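# Scoop dry food from a pouch with the right gripper

## Task

Using the scoop already held in right_arm's gripper, take dry food out of the pouch. At the end the right gripper must hold the scoop raised and level above the table, well away from both the pouch and the table surface, touching no bowl, with the scoop more than half full of food that has settled and is not moving. The pouch must be standing upright with the remaining food inside it. No more than a stray piece or two of food that was squeezed between one gripper's two fingers (with only food between them) may end up in the scoop; more than that makes the whole attempt worth nothing. Spill as little food as possible; food leaving the table only counts as spill and does not end the scene. Apart from the scoop hold the task requires, anything that stays in place only because the robot is holding it does not count as done. For the final 1 s before grading, once everything has settled, neither arm nor hand may touch any movable object other than the scoop, the pouch and any part of the pouch's film; otherwise 0.15 is deducted once (not stacked on an early-finish penalty, the larger applies, score never below 0).

## Robot and tools

Robot: two arms, left_arm and right_arm, each a six-joint arm ending in a two-finger parallel gripper. The right gripper starts holding the scoop. Bases in the scene frame: left_arm at (-0.008, +0.370, 0), right_arm at (-0.034, -0.344, 0).

Scene frame: origin on the table top midway between the arms, +x out over the table, +z up, left_arm on the +y side. The names 'left' and 'right' label the arms only, not image sides. Gripper frame: fingers point along the gripper's +z and open and close along its y axis. end_effector_position is the spot between the finger pads, about 1 cm short of the fingertips.

Row format (used by execute_actions and move): 16 numbers in one flat list covering both arms, left_arm first: x, y, z, qw, qx, qy, qz, opening, then the same eight for right_arm. x, y, z is an absolute target position for that gripper in metres, scene frame. qw, qx, qy, qz is an absolute target orientation, scalar first, scene frame. opening runs from -1 (closed) to +1 (fully open, 0.094 m). Both arms must always be filled in, even if one stays still. To keep an arm still, repeat the exact pose from the last result before it stopped, plus its wanted opening; to keep an orientation, resend the same quaternion every row rather than copying a drifted reading.

execute_actions(actions): a list of up to 15 actions; each action is a list of up to 15 rows; each row lasts one control step (1/30 s) and a short action repeats its last row to fill 15 steps (0.5 s). An empty list just returns state and images. Per step the commanded pose is clamped to within 70 mm and 16 degrees of the measured pose, so far targets take several actions. A target further than 0.6 m from the gripper's current position along any of its axes gets the action refused for both arms; if the first action fails this or anything is malformed, nothing runs.

move(target, speed, blocking): target is one 16-number row of absolute poses as above. The grippers travel in straight lines, all finishing together, 0.5 to 10 s. speed is the path top speed in m/s, 0.002 to 0.5, default 0.25 (turning capped at twice that in rad/s). Openings are sent at the start. No collision avoidance with objects or the other arm; faster moves hit harder and aiming past a contact presses harder. blocking=false returns after 0.5 s while motion continues; then use wait(0) or stop before any other motion command. The result adds a 'move:' line: done, off_target, moving, held or fault, plus limits (paced = pose clipped; held = steps blocked, after which the arm may jump faster) and each gripper's distance from its target.

wait(seconds): 0 to 10 s, arms hold their last commands; ends early if a running move finishes. stop(): brakes a running move (needs room; fingers continue). zoom_image(camera, region): camera is cam_high, cam_low, cam_left_wrist or cam_right_wrist; region [x0, y0, x1, y1] in pixels of that camera's last image, at most 504 by 504. Image sizes: cam_high and cam_low 504x504, wrist cameras 616x616 (fisheye). read_manual(section) returns only licence text. finished_scene(scene) ends scene 1 or 2 irreversibly and reports success.

Results: state line 'left_arm: ... | right_arm: ...' gives each gripper's position and quaternion (the reported hand position may be off, more at long reach). 'Hand target' lines show the pose each controller is now driving to. grip_measured is the finger opening on the command scale (sensor offsets up to about 1 mm). To grip, command roughly 0.03 below grip_measured; less for a lighter hold. Force is about 50 to 62 N per pad. 'pose unreachable' means a clearance check altered or blocked that arm's command. HELD in step readings marks steps held back. FAULT or OVER-TEMPERATURE FAULT lines mean an arm stopped; MOTOR HOT warns from 75 °C, a stop comes at 90 °C and the arm drops at 100 °C, so avoid long heavy holds.

Joint ranges (rad): waist -2.618 to 3.054, shoulder 0 to 3.142, elbow 0 to 3.142, wrist pitch -1.571 to 1.571, wrist yaw -1.571 to 1.571, wrist roll -2.094 to 2.094. Motions often end a centimetre or more short, usually low.

Avoid: knocking rigid objects off the table (ends the scene), arms colliding or pressing each other, drops, slams and hard pushes, tipping the pouch, food caught between finger pads going into the scoop, and still touching any movable object other than scoop, pouch or film at the end. Loose objects may occasionally get nudged by outside forces. Time passes while the reply is being written, with the last command held.

Each tool is called after "Emit:" by a JSON object that holds its "method" and its "body".

## Session

Emit:
{"method": "execute_actions", "body": {"actions": []}}

Scene clock: 0.00 s.
left_arm: end_effector_position=(+0.3676, +0.3022, +0.4115) grip_measured=+1.000 end_effector_quat_wxyz=(+0.707, +0.063, +0.701, -0.061) | right_arm: end_effector_position=(+0.2758, -0.2363, +0.2765) grip_measured=-0.590 end_effector_quat_wxyz=(+0.784, -0.099, +0.599, +0.133)
Joint positions: left_arm=[-0.005  1.05   1.058  0.    -0.014  0.004  0.094] | right_arm=[ 0.294  0.961  0.206  1.022 -0.     0.004  0.019]
Joint velocities: left_arm=[-0.012  0.002  0.002 -0.051 -0.007 -0.022  0.   ] | right_arm=[ 0.017  0.002  0.002  0.022 -0.022  0.022  0.001]
Joint torques (N m, as the arm reports them, + toward a larger angle): no reading
Motor temperatures (°C, as the motors report them): left_arm=[26 33 30 28 27 24] | right_arm=[27 28 30 37 25 25]
Hand target (left_arm): +0.364, +0.303, +0.424; +0.719, +0.062, +0.689, -0.061
Hand target (right_arm): +0.275, -0.237, +0.283; +0.790, -0.098, +0.590, +0.134

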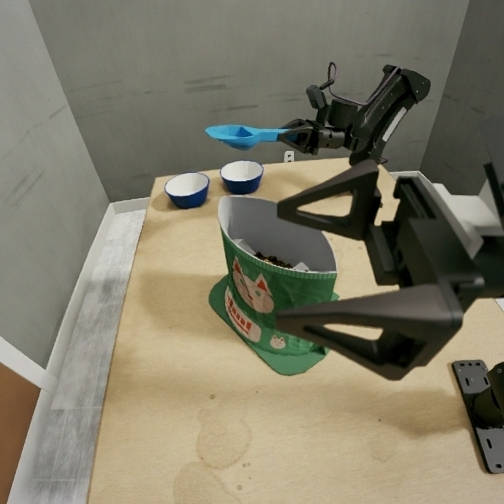

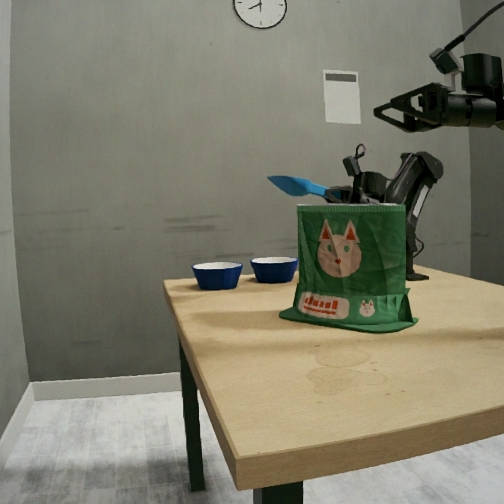

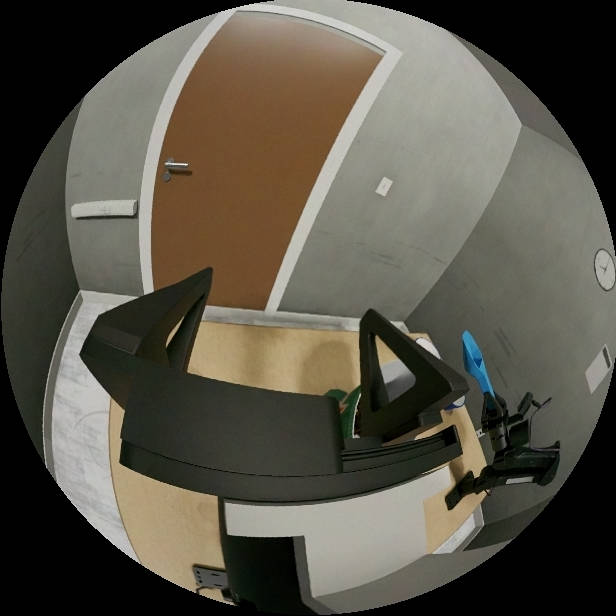

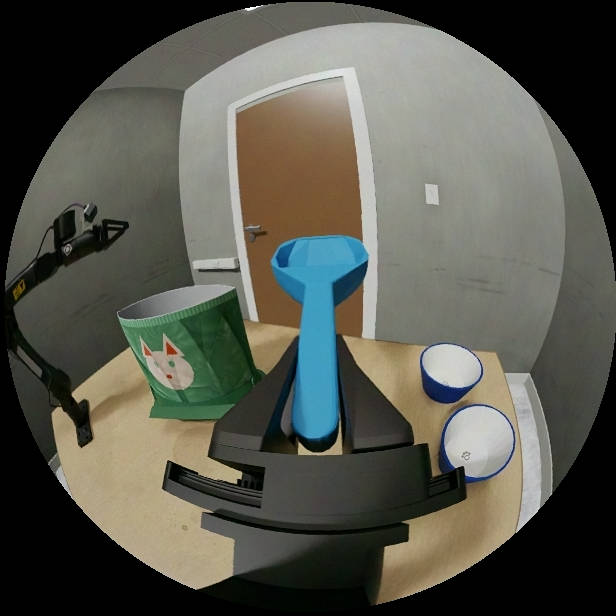

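Emit:
{"method": "move", "body": {"target": [0.2,0.33,0.3,0.53,0.31,0.757,-0.22,1,0.275,-0.237,0.283,0.79,-0.098,0.59,0.134,-0.62], "speed": 0.3}}

Emit:
{"method": "zoom_image", "body": {"camera": "cam_high", "region": [180,170,400,390]}}

Scene clock: 23.53 s.
left_arm: end_effector_position=(+0.1970, +0.3283, +0.2867) grip_measured=+1.000 end_effector_quat_wxyz=(+0.512, +0.311, +0.768, -0.228) | right_arm: end_effector_position=(+0.2763, -0.2361, +0.2745) grip_measured=-0.590 end_effector_quat_wxyz=(+0.781, -0.100, +0.602, +0.133)
Joint positions: left_arm=[ 0.882  0.966  1.075 -1.509  1.184  1.35   0.094] | right_arm=[ 0.294  0.961  0.206  1.014 -0.     0.004  0.019]
Joint velocities: left_arm=[ 0.002  0.032  0.017 -0.11  -0.037  0.11   0.   ] | right_arm=[ 0.012  0.007 -0.002 -0.007 -0.022 -0.081  0.001]
Joint torques (N m, as the arm reports them, + toward a larger angle): left_arm=[0.88 0.75 9.21 0.62 0.7  0.08] | right_arm=[-0.36 -2.13  6.17  1.93  0.    0.02]
Motor temperatures (°C, as the motors report them): left_arm=[26 33 31 32 27 24] | right_arm=[27 28 31 41 25 25]
Hand target (left_arm): +0.199, +0.330, +0.298; +0.526, +0.316, +0.758, -0.222
Hand target (right_arm): +0.275, -0.237, +0.283; +0.790, -0.098, +0.590, +0.134
Off the commanded pose (left_arm): 0.014 m, 3 deg.
Off the commanded pose (right_arm): 0.009 m, 2 deg.
move: off_target (left_arm)

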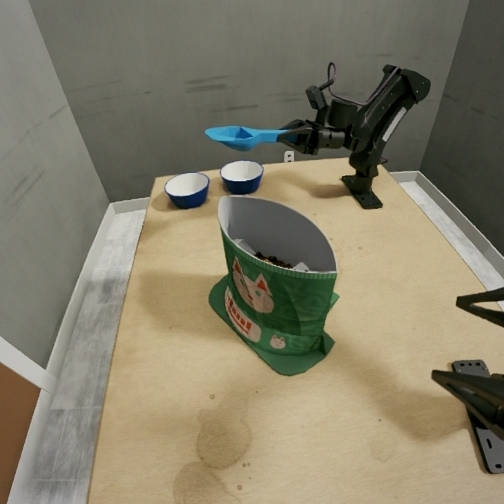

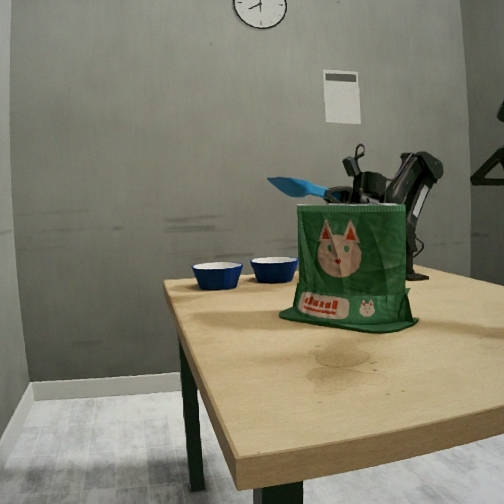

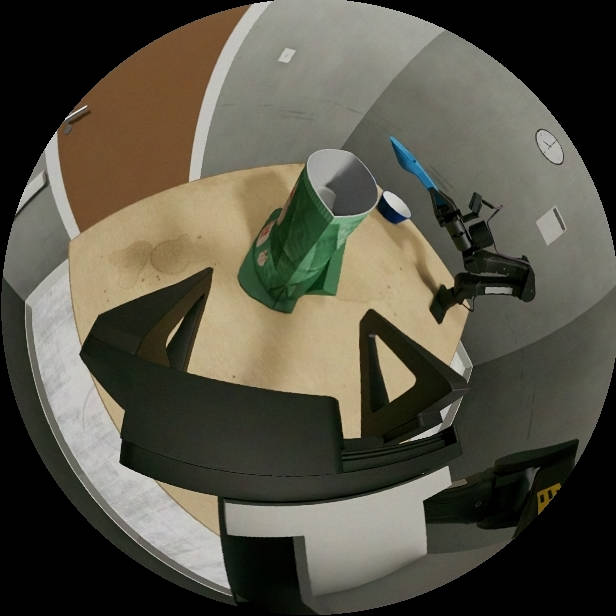

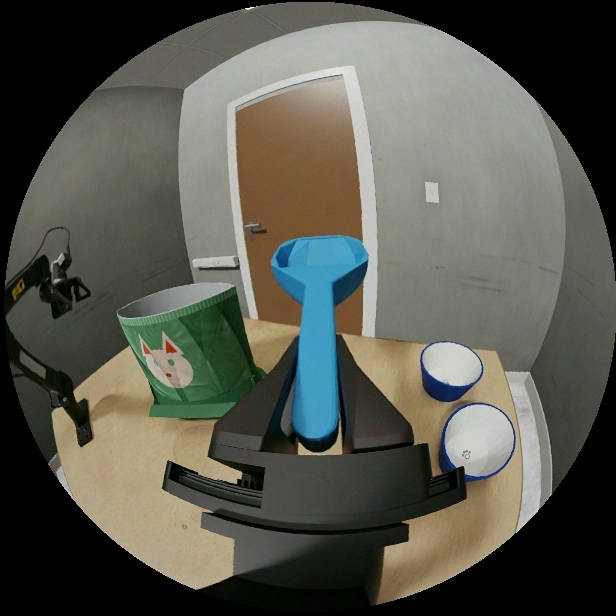

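Region (180, 170, 400, 390) of cam_high's 504x504 image, scaled by 2.291, with more detail than that image has.

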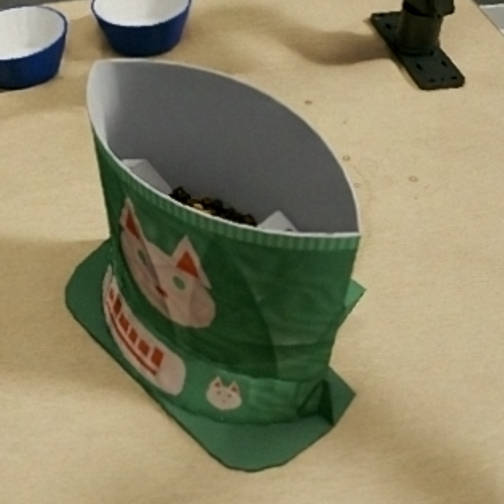

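Emit:
{"method": "move", "body": {"target": [0.225,0.225,0.15,0.53,0.31,0.757,-0.22,1,0.22,-0.2,0.33,0.464,-0.324,0.803,0.187,-0.62], "speed": 0.2}}

Scene clock: 35.20 s.
left_arm: end_effector_position=(+0.2261, +0.2278, +0.1526) grip_measured=+1.000 end_effector_quat_wxyz=(+0.534, +0.307, +0.758, -0.214) | right_arm: end_effector_position=(+0.2166, -0.2044, +0.3169) grip_measured=-0.590 end_effector_quat_wxyz=(+0.451, -0.314, +0.816, +0.179)
Joint positions: left_arm=[-0.055  0.588  0.248 -0.053  0.492  0.198  0.094] | right_arm=[ 0.216  0.944  1.196 -0.868 -0.412 -0.266  0.019]
Joint velocities: left_arm=[-0.002 -0.022  0.007 -0.081  0.066 -0.066  0.   ] | right_arm=[ 0.007 -0.007  0.007 -0.037 -0.022 -0.022  0.   ]
Joint torques (N m, as the arm reports them, + toward a larger angle): left_arm=[-1.    1.64  7.23  1.96  0.07 -0.09] | right_arm=[ 0.11 -1.16  7.64  1.7  -0.35 -0.11]
Motor temperatures (°C, as the motors report them): left_arm=[26 33 32 31 27 24] | right_arm=[27 28 31 42 25 25]
Hand target (left_arm): +0.226, +0.225, +0.151; +0.535, +0.307, +0.757, -0.216
Hand target (right_arm): +0.216, -0.200, +0.329; +0.463, -0.325, +0.804, +0.184
Off the commanded pose (left_arm): 0.004 m, 1 deg.
Off the commanded pose (right_arm): 0.014 m, 3 deg.
move: off_target (right_arm)

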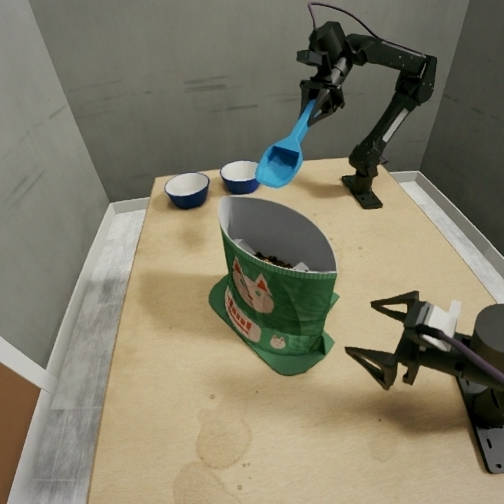

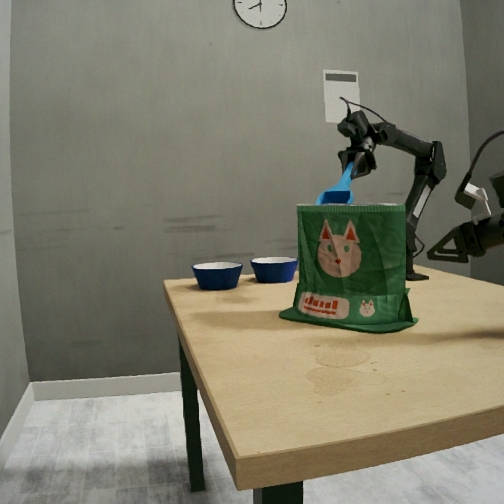

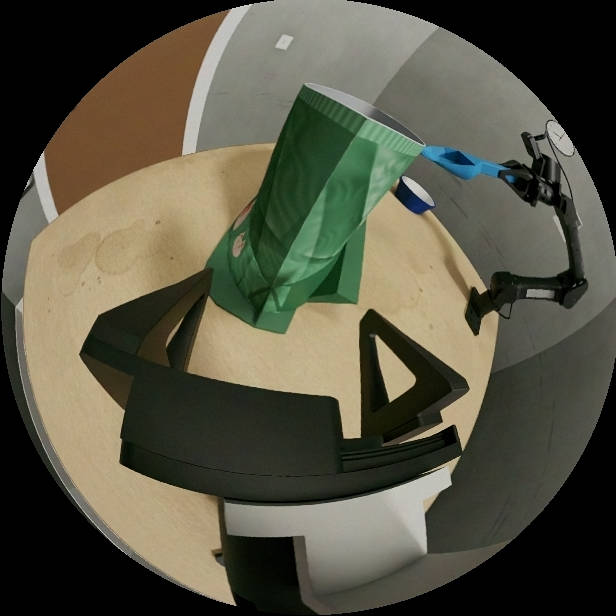

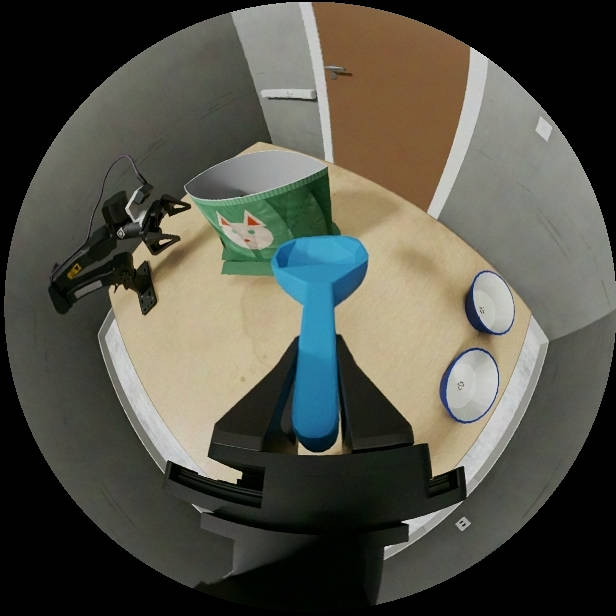

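Emit:
{"method": "move", "body": {"target": [0.302,0.157,0.14,0.53,0.31,0.757,-0.22,1,0.14,-0.135,0.41,0.332,-0.35,0.866,0.134,-0.62], "speed": 0.1}}

Scene clock: 42.17 s.
left_arm: end_effector_position=(+0.2923, +0.1645, +0.1199) grip_measured=+1.000 end_effector_quat_wxyz=(+0.508, +0.313, +0.773, -0.216) | right_arm: end_effector_position=(+0.1408, -0.1385, +0.4034) grip_measured=-0.590 end_effector_quat_wxyz=(+0.333, -0.354, +0.863, +0.140)
Joint positions: left_arm=[-0.273  1.261  0.376  0.463  0.302  0.114  0.094] | right_arm=[ 0.884  1.36   2.107 -1.582  0.091  0.109  0.019]
Joint velocities: left_arm=[ 0.002 -0.012 -0.007  0.051  0.022 -0.051  0.   ] | right_arm=[-0.002 -0.032 -0.007 -0.037 -0.037  0.022 -0.   ]
Joint torques (N m, as the arm reports them, + toward a larger angle): left_arm=[-0.91 -3.04  9.83  2.07 -0.02 -0.08] | right_arm=[ 0.72 -2.81  5.69  1.35  0.22  0.05]
Motor temperatures (°C, as the motors report them): left_arm=[26 32 32 32 27 24] | right_arm=[27 28 31 42 25 25]
Hand target (left_arm): +0.301, +0.157, +0.140; +0.531, +0.310, +0.757, -0.220
Hand target (right_arm): +0.141, -0.139, +0.409; +0.342, -0.348, +0.861, +0.141
Off the commanded pose (left_arm): 0.024 m, 3 deg.
Off the commanded pose (right_arm): 0.007 m, 1 deg.
joint sent to its limit (right arm) — the command would take joint 4 (wrist pitch) past its lower limit, so that joint was sent only as far as its limit.
move: off_target (left_arm)

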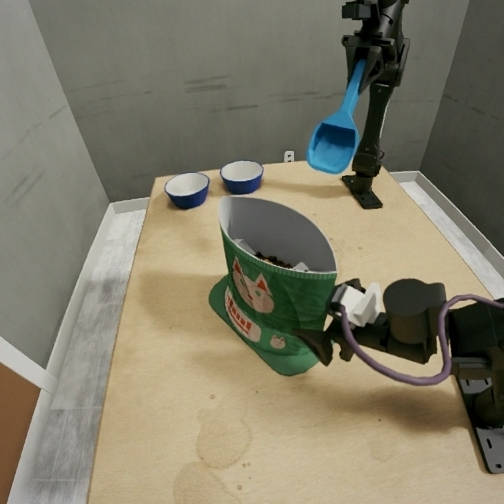

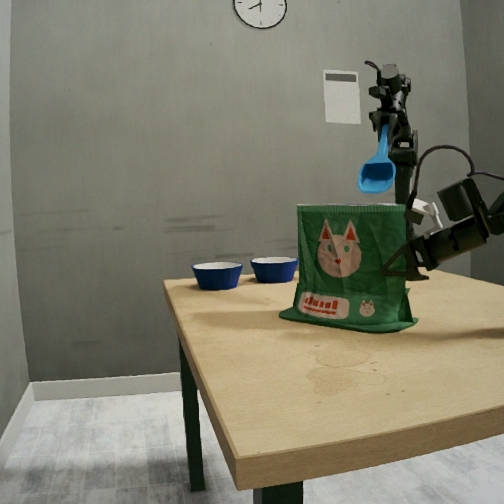

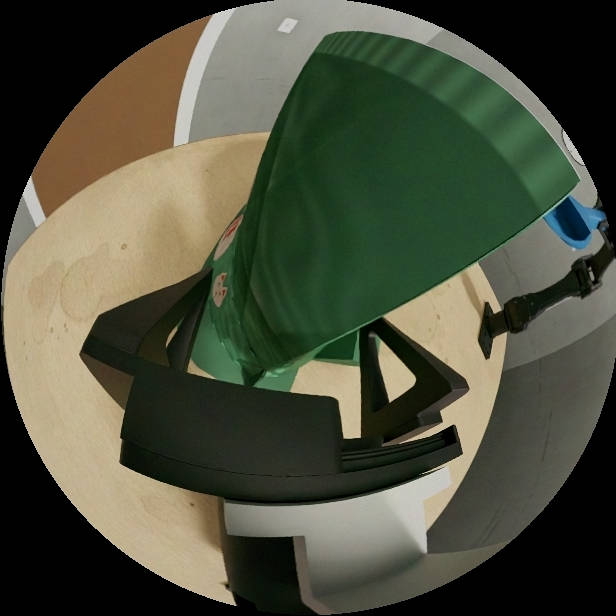

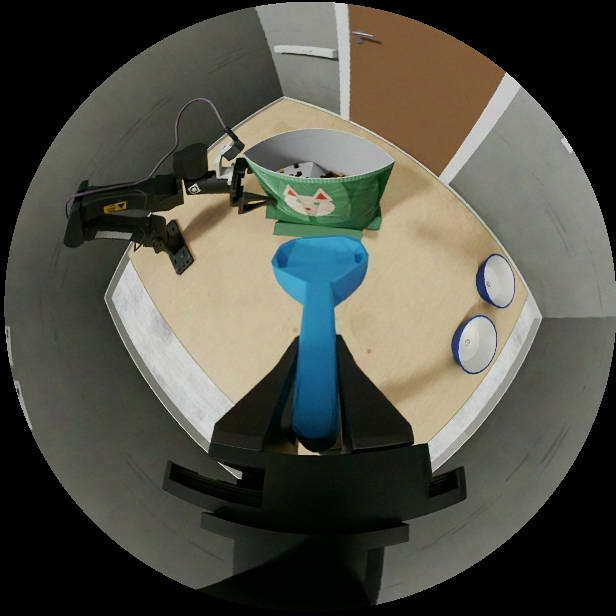

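Emit:
{"method": "move", "body": {"target": [0.306,0.138,0.14,0.53,0.31,0.757,-0.22,1,0.14,-0.135,0.41,0.332,-0.35,0.866,0.134,-0.62], "speed": 0.05}}

Emit:
{"method": "move", "body": {"target": [0.306,0.138,0.14,0.53,0.31,0.757,-0.22,-0.3,0.14,-0.135,0.41,0.332,-0.35,0.866,0.134,-0.62], "speed": 0.05}}

Scene clock: 46.63 s.
left_arm: end_effector_position=(+0.2958, +0.1465, +0.1209) grip_measured=+1.000 end_effector_quat_wxyz=(+0.507, +0.313, +0.773, -0.218) | right_arm: end_effector_position=(+0.1385, -0.1366, +0.4036) grip_measured=-0.590 end_effector_quat_wxyz=(+0.334, -0.354, +0.862, +0.140)
Joint positions: left_arm=[-0.338  1.317  0.414  0.488  0.247  0.087  0.094] | right_arm=[ 0.905  1.36   2.107 -1.582  0.106  0.123  0.019]
Joint velocities: left_arm=[-0.007  0.022 -0.012  0.037 -0.066 -0.037  0.   ] | right_arm=[-0.002  0.007 -0.007  0.007 -0.081  0.007 -0.001]
Joint torques (N m, as the arm reports them, + toward a larger angle): left_arm=[-1.05 -3.52  9.86  2.09 -0.07 -0.06] | right_arm=[ 0.55 -2.2   6.02  1.37  0.21  0.07]
Motor temperatures (°C, as the motors report them): left_arm=[26 32 32 32 27 24] | right_arm=[27 28 31 41 25 25]
Hand target (left_arm): +0.305, +0.139, +0.140; +0.531, +0.310, +0.758, -0.221
Hand target (right_arm): +0.140, -0.135, +0.410; +0.342, -0.349, +0.861, +0.140
Off the commanded pose (left_arm): 0.023 m, 3 deg.
Off the commanded pose (right_arm): 0.007 m, 1 deg.
joint sent to its limit (right arm) — the command would take joint 4 (wrist pitch) past its lower limit, so that joint was sent only as far as its limit.
move: off_target (left_arm)

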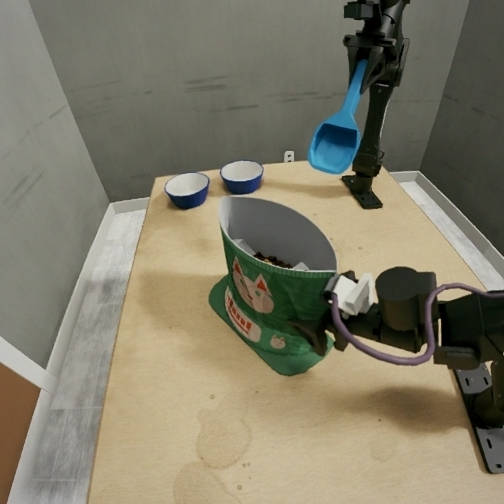

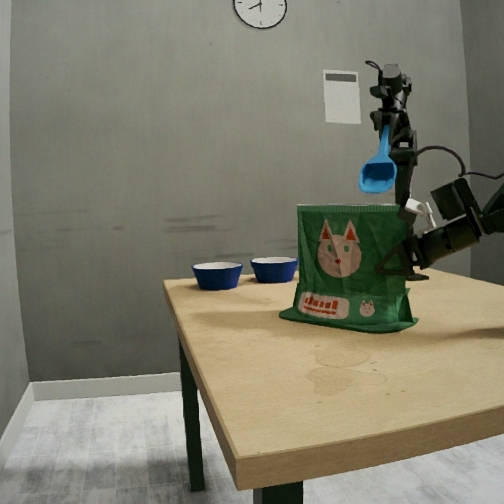

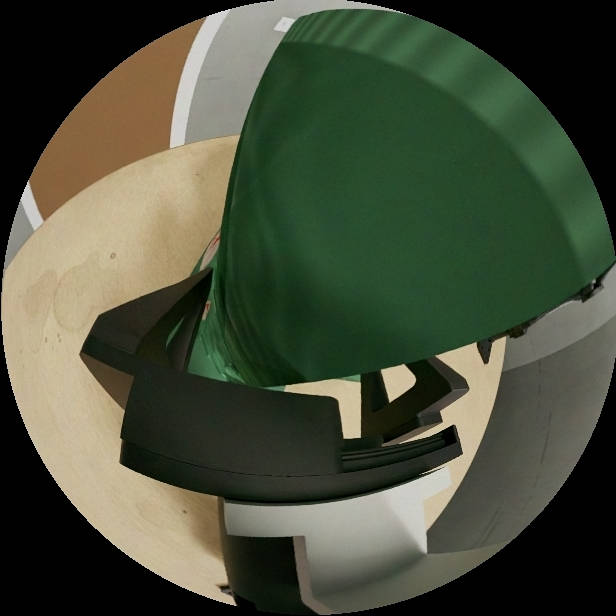

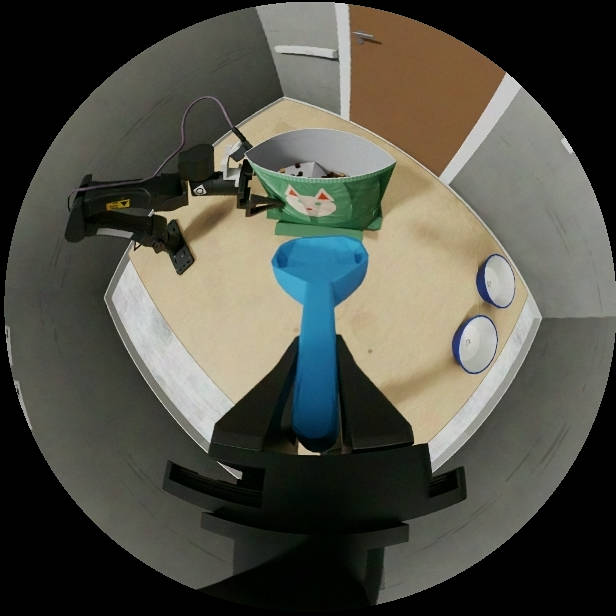

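Scene clock: 47.43 s.
left_arm: end_effector_position=(+0.2942, +0.1447, +0.1207) grip_measured=+0.741 end_effector_quat_wxyz=(+0.505, +0.316, +0.772, -0.222) | right_arm: end_effector_position=(+0.1387, -0.1368, +0.4037) grip_measured=-0.590 end_effector_quat_wxyz=(+0.335, -0.353, +0.862, +0.139)
Joint positions: left_arm=[-0.34   1.318  0.414  0.488  0.257  0.086  0.082] | right_arm=[ 0.905  1.36   2.107 -1.582  0.108  0.125  0.019]
Joint velocities: left_arm=[ 0.002  0.017  0.007  0.007  0.037 -0.022 -0.   ] | right_arm=[-0.012  0.002  0.017 -0.022 -0.007  0.037  0.   ]
Joint torques (N m, as the arm reports them, + toward a larger angle): left_arm=[-0.85 -3.61  9.87  2.07 -0.16 -0.06] | right_arm=[ 0.73 -2.18  6.02  1.37  0.25  0.08]
Motor temperatures (°C, as the motors report them): left_arm=[26 32 32 32 27 24] | right_arm=[27 28 31 41 25 25]
Hand target (left_arm): +0.305, +0.139, +0.140; +0.530, +0.310, +0.758, -0.221
Hand target (right_arm): +0.140, -0.135, +0.410; +0.342, -0.349, +0.861, +0.140
Off the commanded pose (left_arm): 0.024 m, 3 deg.
Off the commanded pose (right_arm): 0.007 m, 1 deg.
joint sent to its limit (right arm) — the command would take joint 4 (wrist pitch) past its lower limit, so that joint was sent only as far as its limit.
move: off_target (left_arm)

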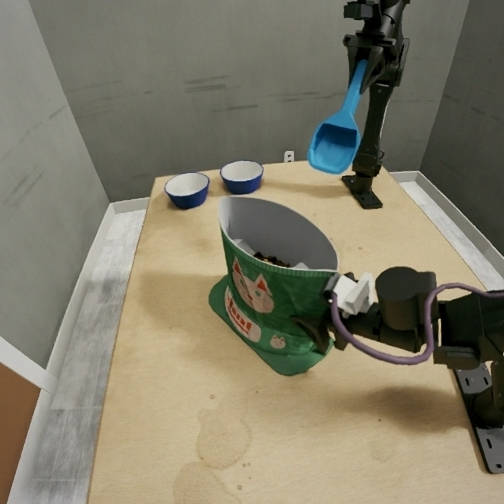

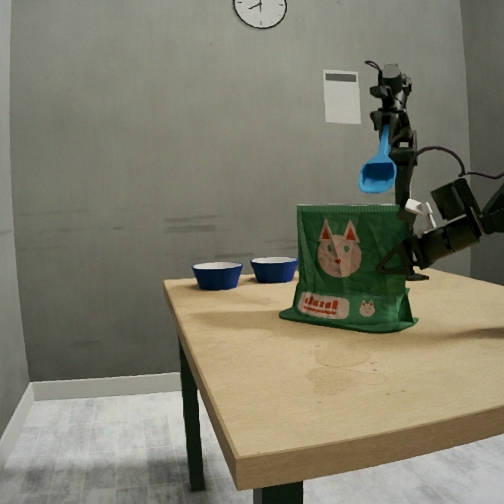

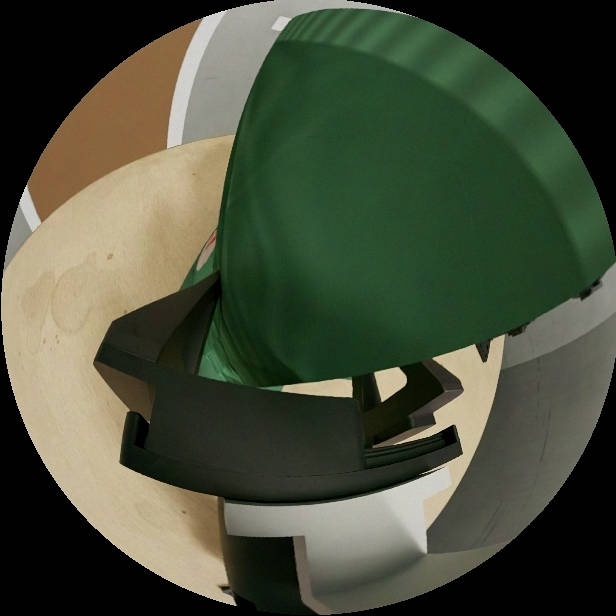

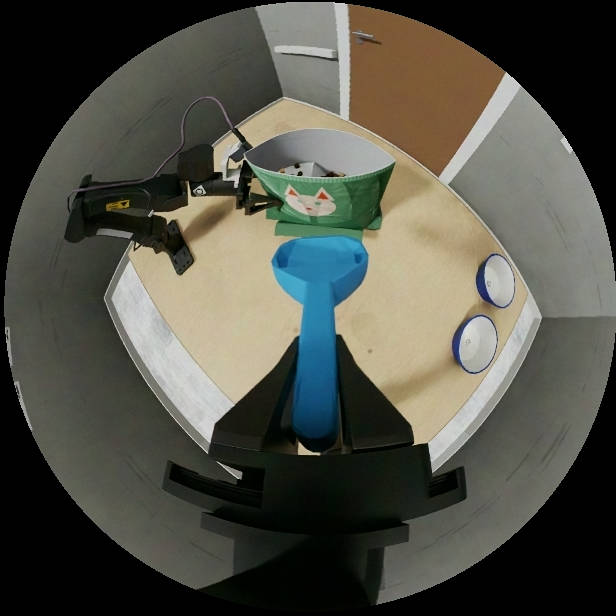

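Emit:
{"method": "move", "body": {"target": [0.228,0.078,0.128,0.603,0.469,0.644,0.049,0.66,0.14,-0.135,0.41,0.342,-0.349,0.861,0.14,-0.62], "speed": 0.08}}

Scene clock: 56.90 s.
left_arm: end_effector_position=(+0.2295, +0.0880, +0.1137) grip_measured=+0.677 end_effector_quat_wxyz=(+0.580, +0.461, +0.670, +0.049) | right_arm: end_effector_position=(+0.1388, -0.1368, +0.4037) grip_measured=-0.590 end_effector_quat_wxyz=(+0.335, -0.353, +0.862, +0.139)
Joint positions: left_arm=[-0.961  1.41   0.372  0.64  -0.588  0.458  0.079] | right_arm=[ 0.905  1.36   2.107 -1.582  0.108  0.125  0.019]
Joint velocities: left_arm=[-0.017  0.017 -0.012 -0.007 -0.051 -0.022  0.001] | right_arm=[-0.022 -0.027 -0.017  0.007  0.051  0.037 -0.   ]
Joint torques (N m, as the arm reports them, + toward a larger angle): left_arm=[-1.51 -4.63  6.82  2.26 -0.2   0.5 ] | right_arm=[ 0.58 -2.2   6.12  1.36  0.24  0.11]
Motor temperatures (°C, as the motors report them): left_arm=[26 33 32 33 27 24] | right_arm=[27 28 31 41 25 25]
Hand target (left_arm): +0.227, +0.079, +0.129; +0.602, +0.468, +0.645, +0.050
Hand target (right_arm): +0.140, -0.135, +0.410; +0.343, -0.349, +0.861, +0.141
Off the commanded pose (left_arm): 0.018 m, 4 deg.
Off the commanded pose (right_arm): 0.007 m, 1 deg.
joint sent to its limit (right arm) — the command would take joint 4 (wrist pitch) past its lower limit, so that joint was sent only as far as its limit.
move: off_target (left_arm)

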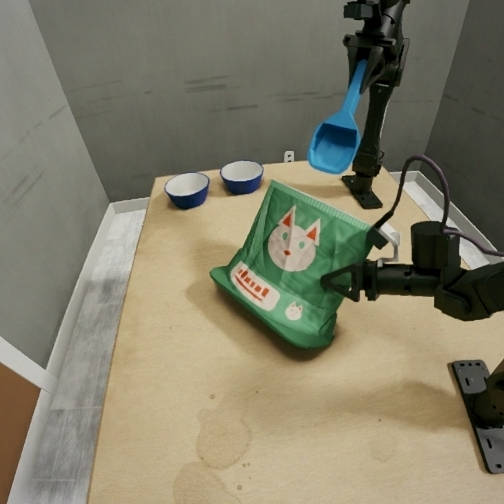

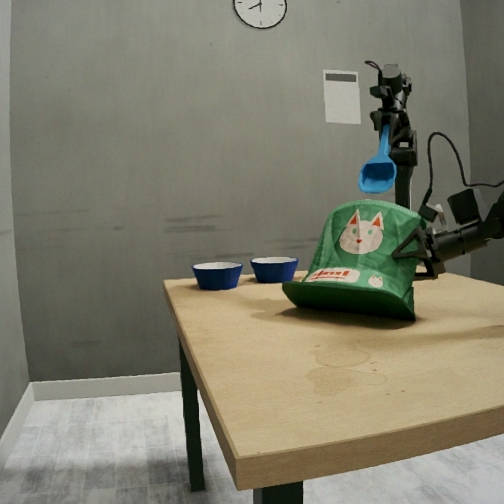

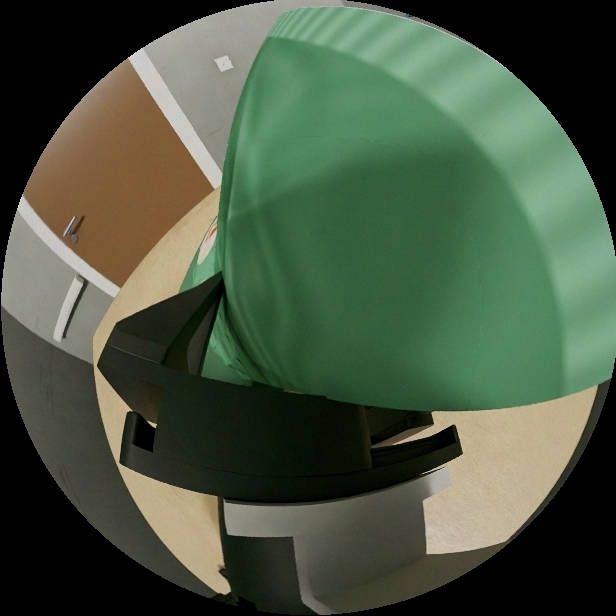

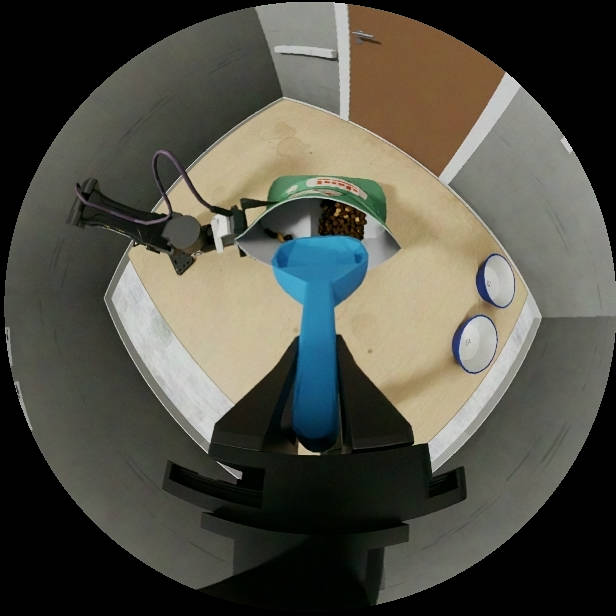

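Emit:
{"method": "move", "body": {"target": [0.228,0.078,0.128,0.603,0.469,0.644,0.049,0.6,0.166,-0.158,0.36,0.332,-0.345,0.868,0.132,-0.62], "speed": 0.1}}

Emit:
{"method": "move", "body": {"target": [0.228,0.078,0.128,0.603,0.469,0.644,0.049,0.6,0.232,-0.097,0.25,0.332,-0.345,0.868,0.132,-0.62], "speed": 0.08}}

Scene clock: 65.00 s.
left_arm: end_effector_position=(+0.2295, +0.0881, +0.1138) grip_measured=+0.671 end_effector_quat_wxyz=(+0.580, +0.460, +0.670, +0.048) | right_arm: end_effector_position=(+0.1659, -0.1560, +0.3528) grip_measured=-0.590 end_effector_quat_wxyz=(+0.315, -0.344, +0.876, +0.122)
Joint positions: left_arm=[-0.961  1.41   0.372  0.641 -0.588  0.455  0.079] | right_arm=[ 0.718  1.248  1.779 -1.413  0.008  0.005  0.019]
Joint velocities: left_arm=[-0.002  0.002 -0.012 -0.066  0.037 -0.007 -0.   ] | right_arm=[-0.002  0.012 -0.007 -0.007 -0.051 -0.022 -0.   ]
Joint torques (N m, as the arm reports them, + toward a larger angle): left_arm=[-1.24 -4.29  6.94  2.28 -0.13  0.5 ] | right_arm=[-0.76 -5.2   4.25  1.6  -0.09 -0.11]
Motor temperatures (°C, as the motors report them): left_arm=[26 33 31 34 27 24] | right_arm=[27 28 31 40 25 25]
Hand target (left_arm): +0.228, +0.079, +0.128; +0.601, +0.468, +0.646, +0.049
Hand target (right_arm): +0.165, -0.157, +0.360; +0.332, -0.345, +0.868, +0.131
Off the commanded pose (left_arm): 0.017 m, 4 deg.
Off the commanded pose (right_arm): 0.007 m, 2 deg.
move: off_target (left_arm)

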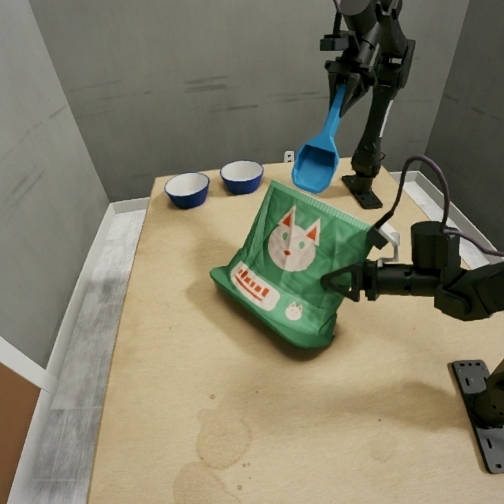

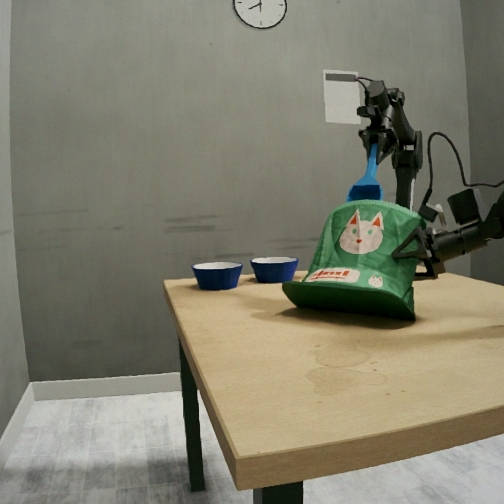

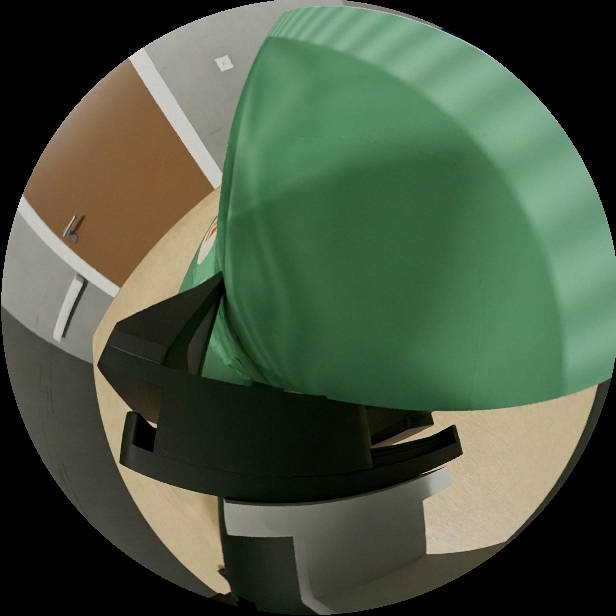

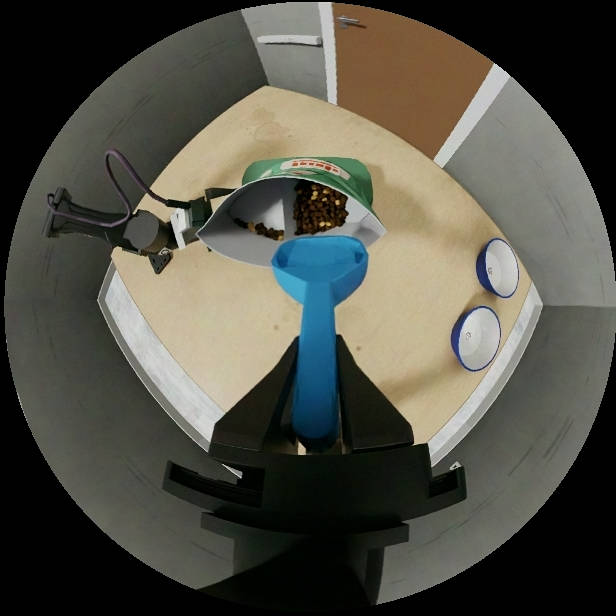

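Scene clock: 67.23 s.
left_arm: end_effector_position=(+0.2295, +0.0881, +0.1138) grip_measured=+0.671 end_effector_quat_wxyz=(+0.580, +0.460, +0.670, +0.048) | right_arm: end_effector_position=(+0.2304, -0.0981, +0.2482) grip_measured=-0.590 end_effector_quat_wxyz=(+0.322, -0.343, +0.873, +0.126)
Joint positions: left_arm=[-0.961  1.41   0.372  0.641 -0.588  0.455  0.079] | right_arm=[ 0.707  1.326  1.336 -0.875 -0.002 -0.003  0.019]
Joint velocities: left_arm=[-0.007  0.002 -0.012 -0.037 -0.022 -0.022 -0.001] | right_arm=[-0.007 -0.012 -0.012  0.066 -0.037 -0.007 -0.   ]
Joint torques (N m, as the arm reports them, + toward a larger angle): left_arm=[-1.24 -4.27  6.95  2.26 -0.13  0.5 ] | right_arm=[-0.85 -5.91  6.17  1.6  -0.12 -0.12]
Motor temperatures (°C, as the motors report them): left_arm=[26 33 31 35 27 24] | right_arm=[27 28 31 40 25 25]
Hand target (left_arm): +0.228, +0.078, +0.128; +0.601, +0.468, +0.646, +0.049
Hand target (right_arm): +0.234, -0.096, +0.252; +0.332, -0.345, +0.868, +0.132
Off the commanded pose (left_arm): 0.017 m, 4 deg.
Off the commanded pose (right_arm): 0.003 m, 1 deg.
move: off_target (left_arm)

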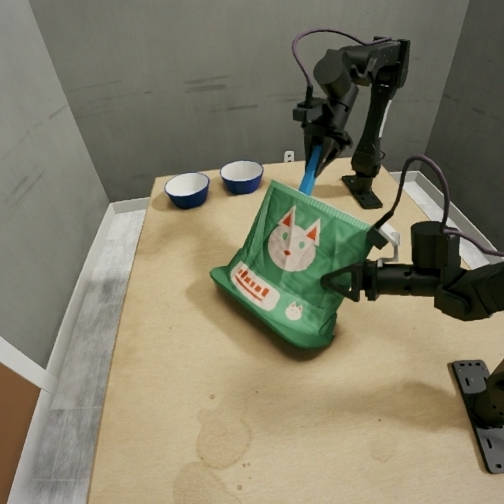

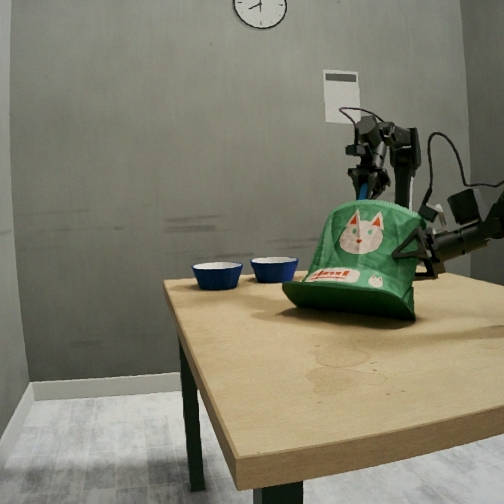

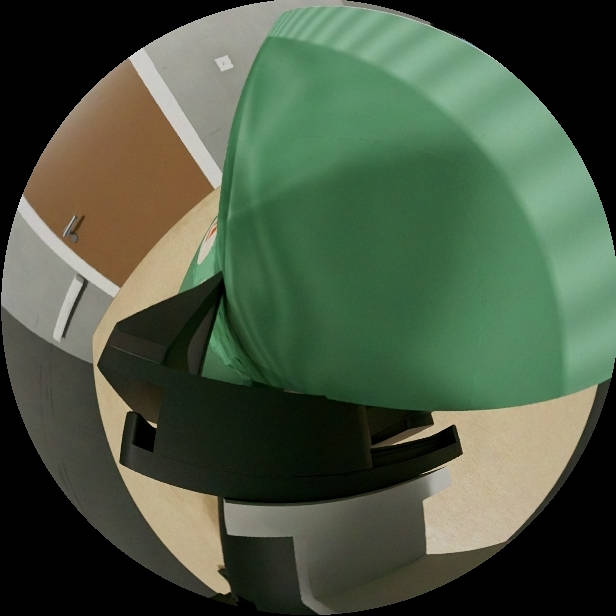

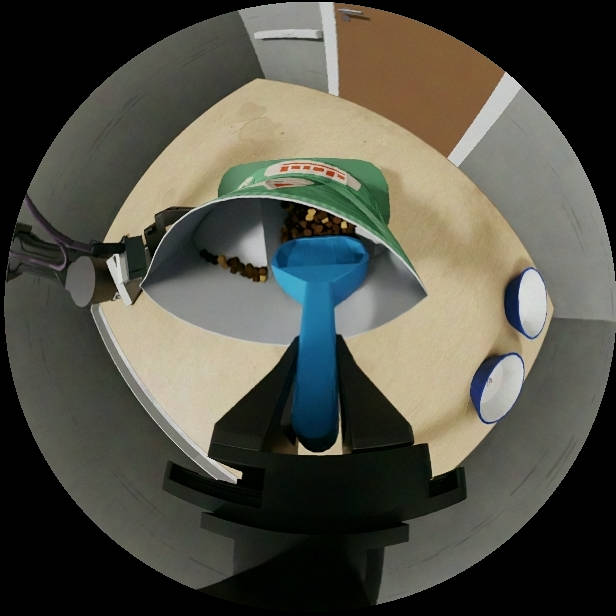

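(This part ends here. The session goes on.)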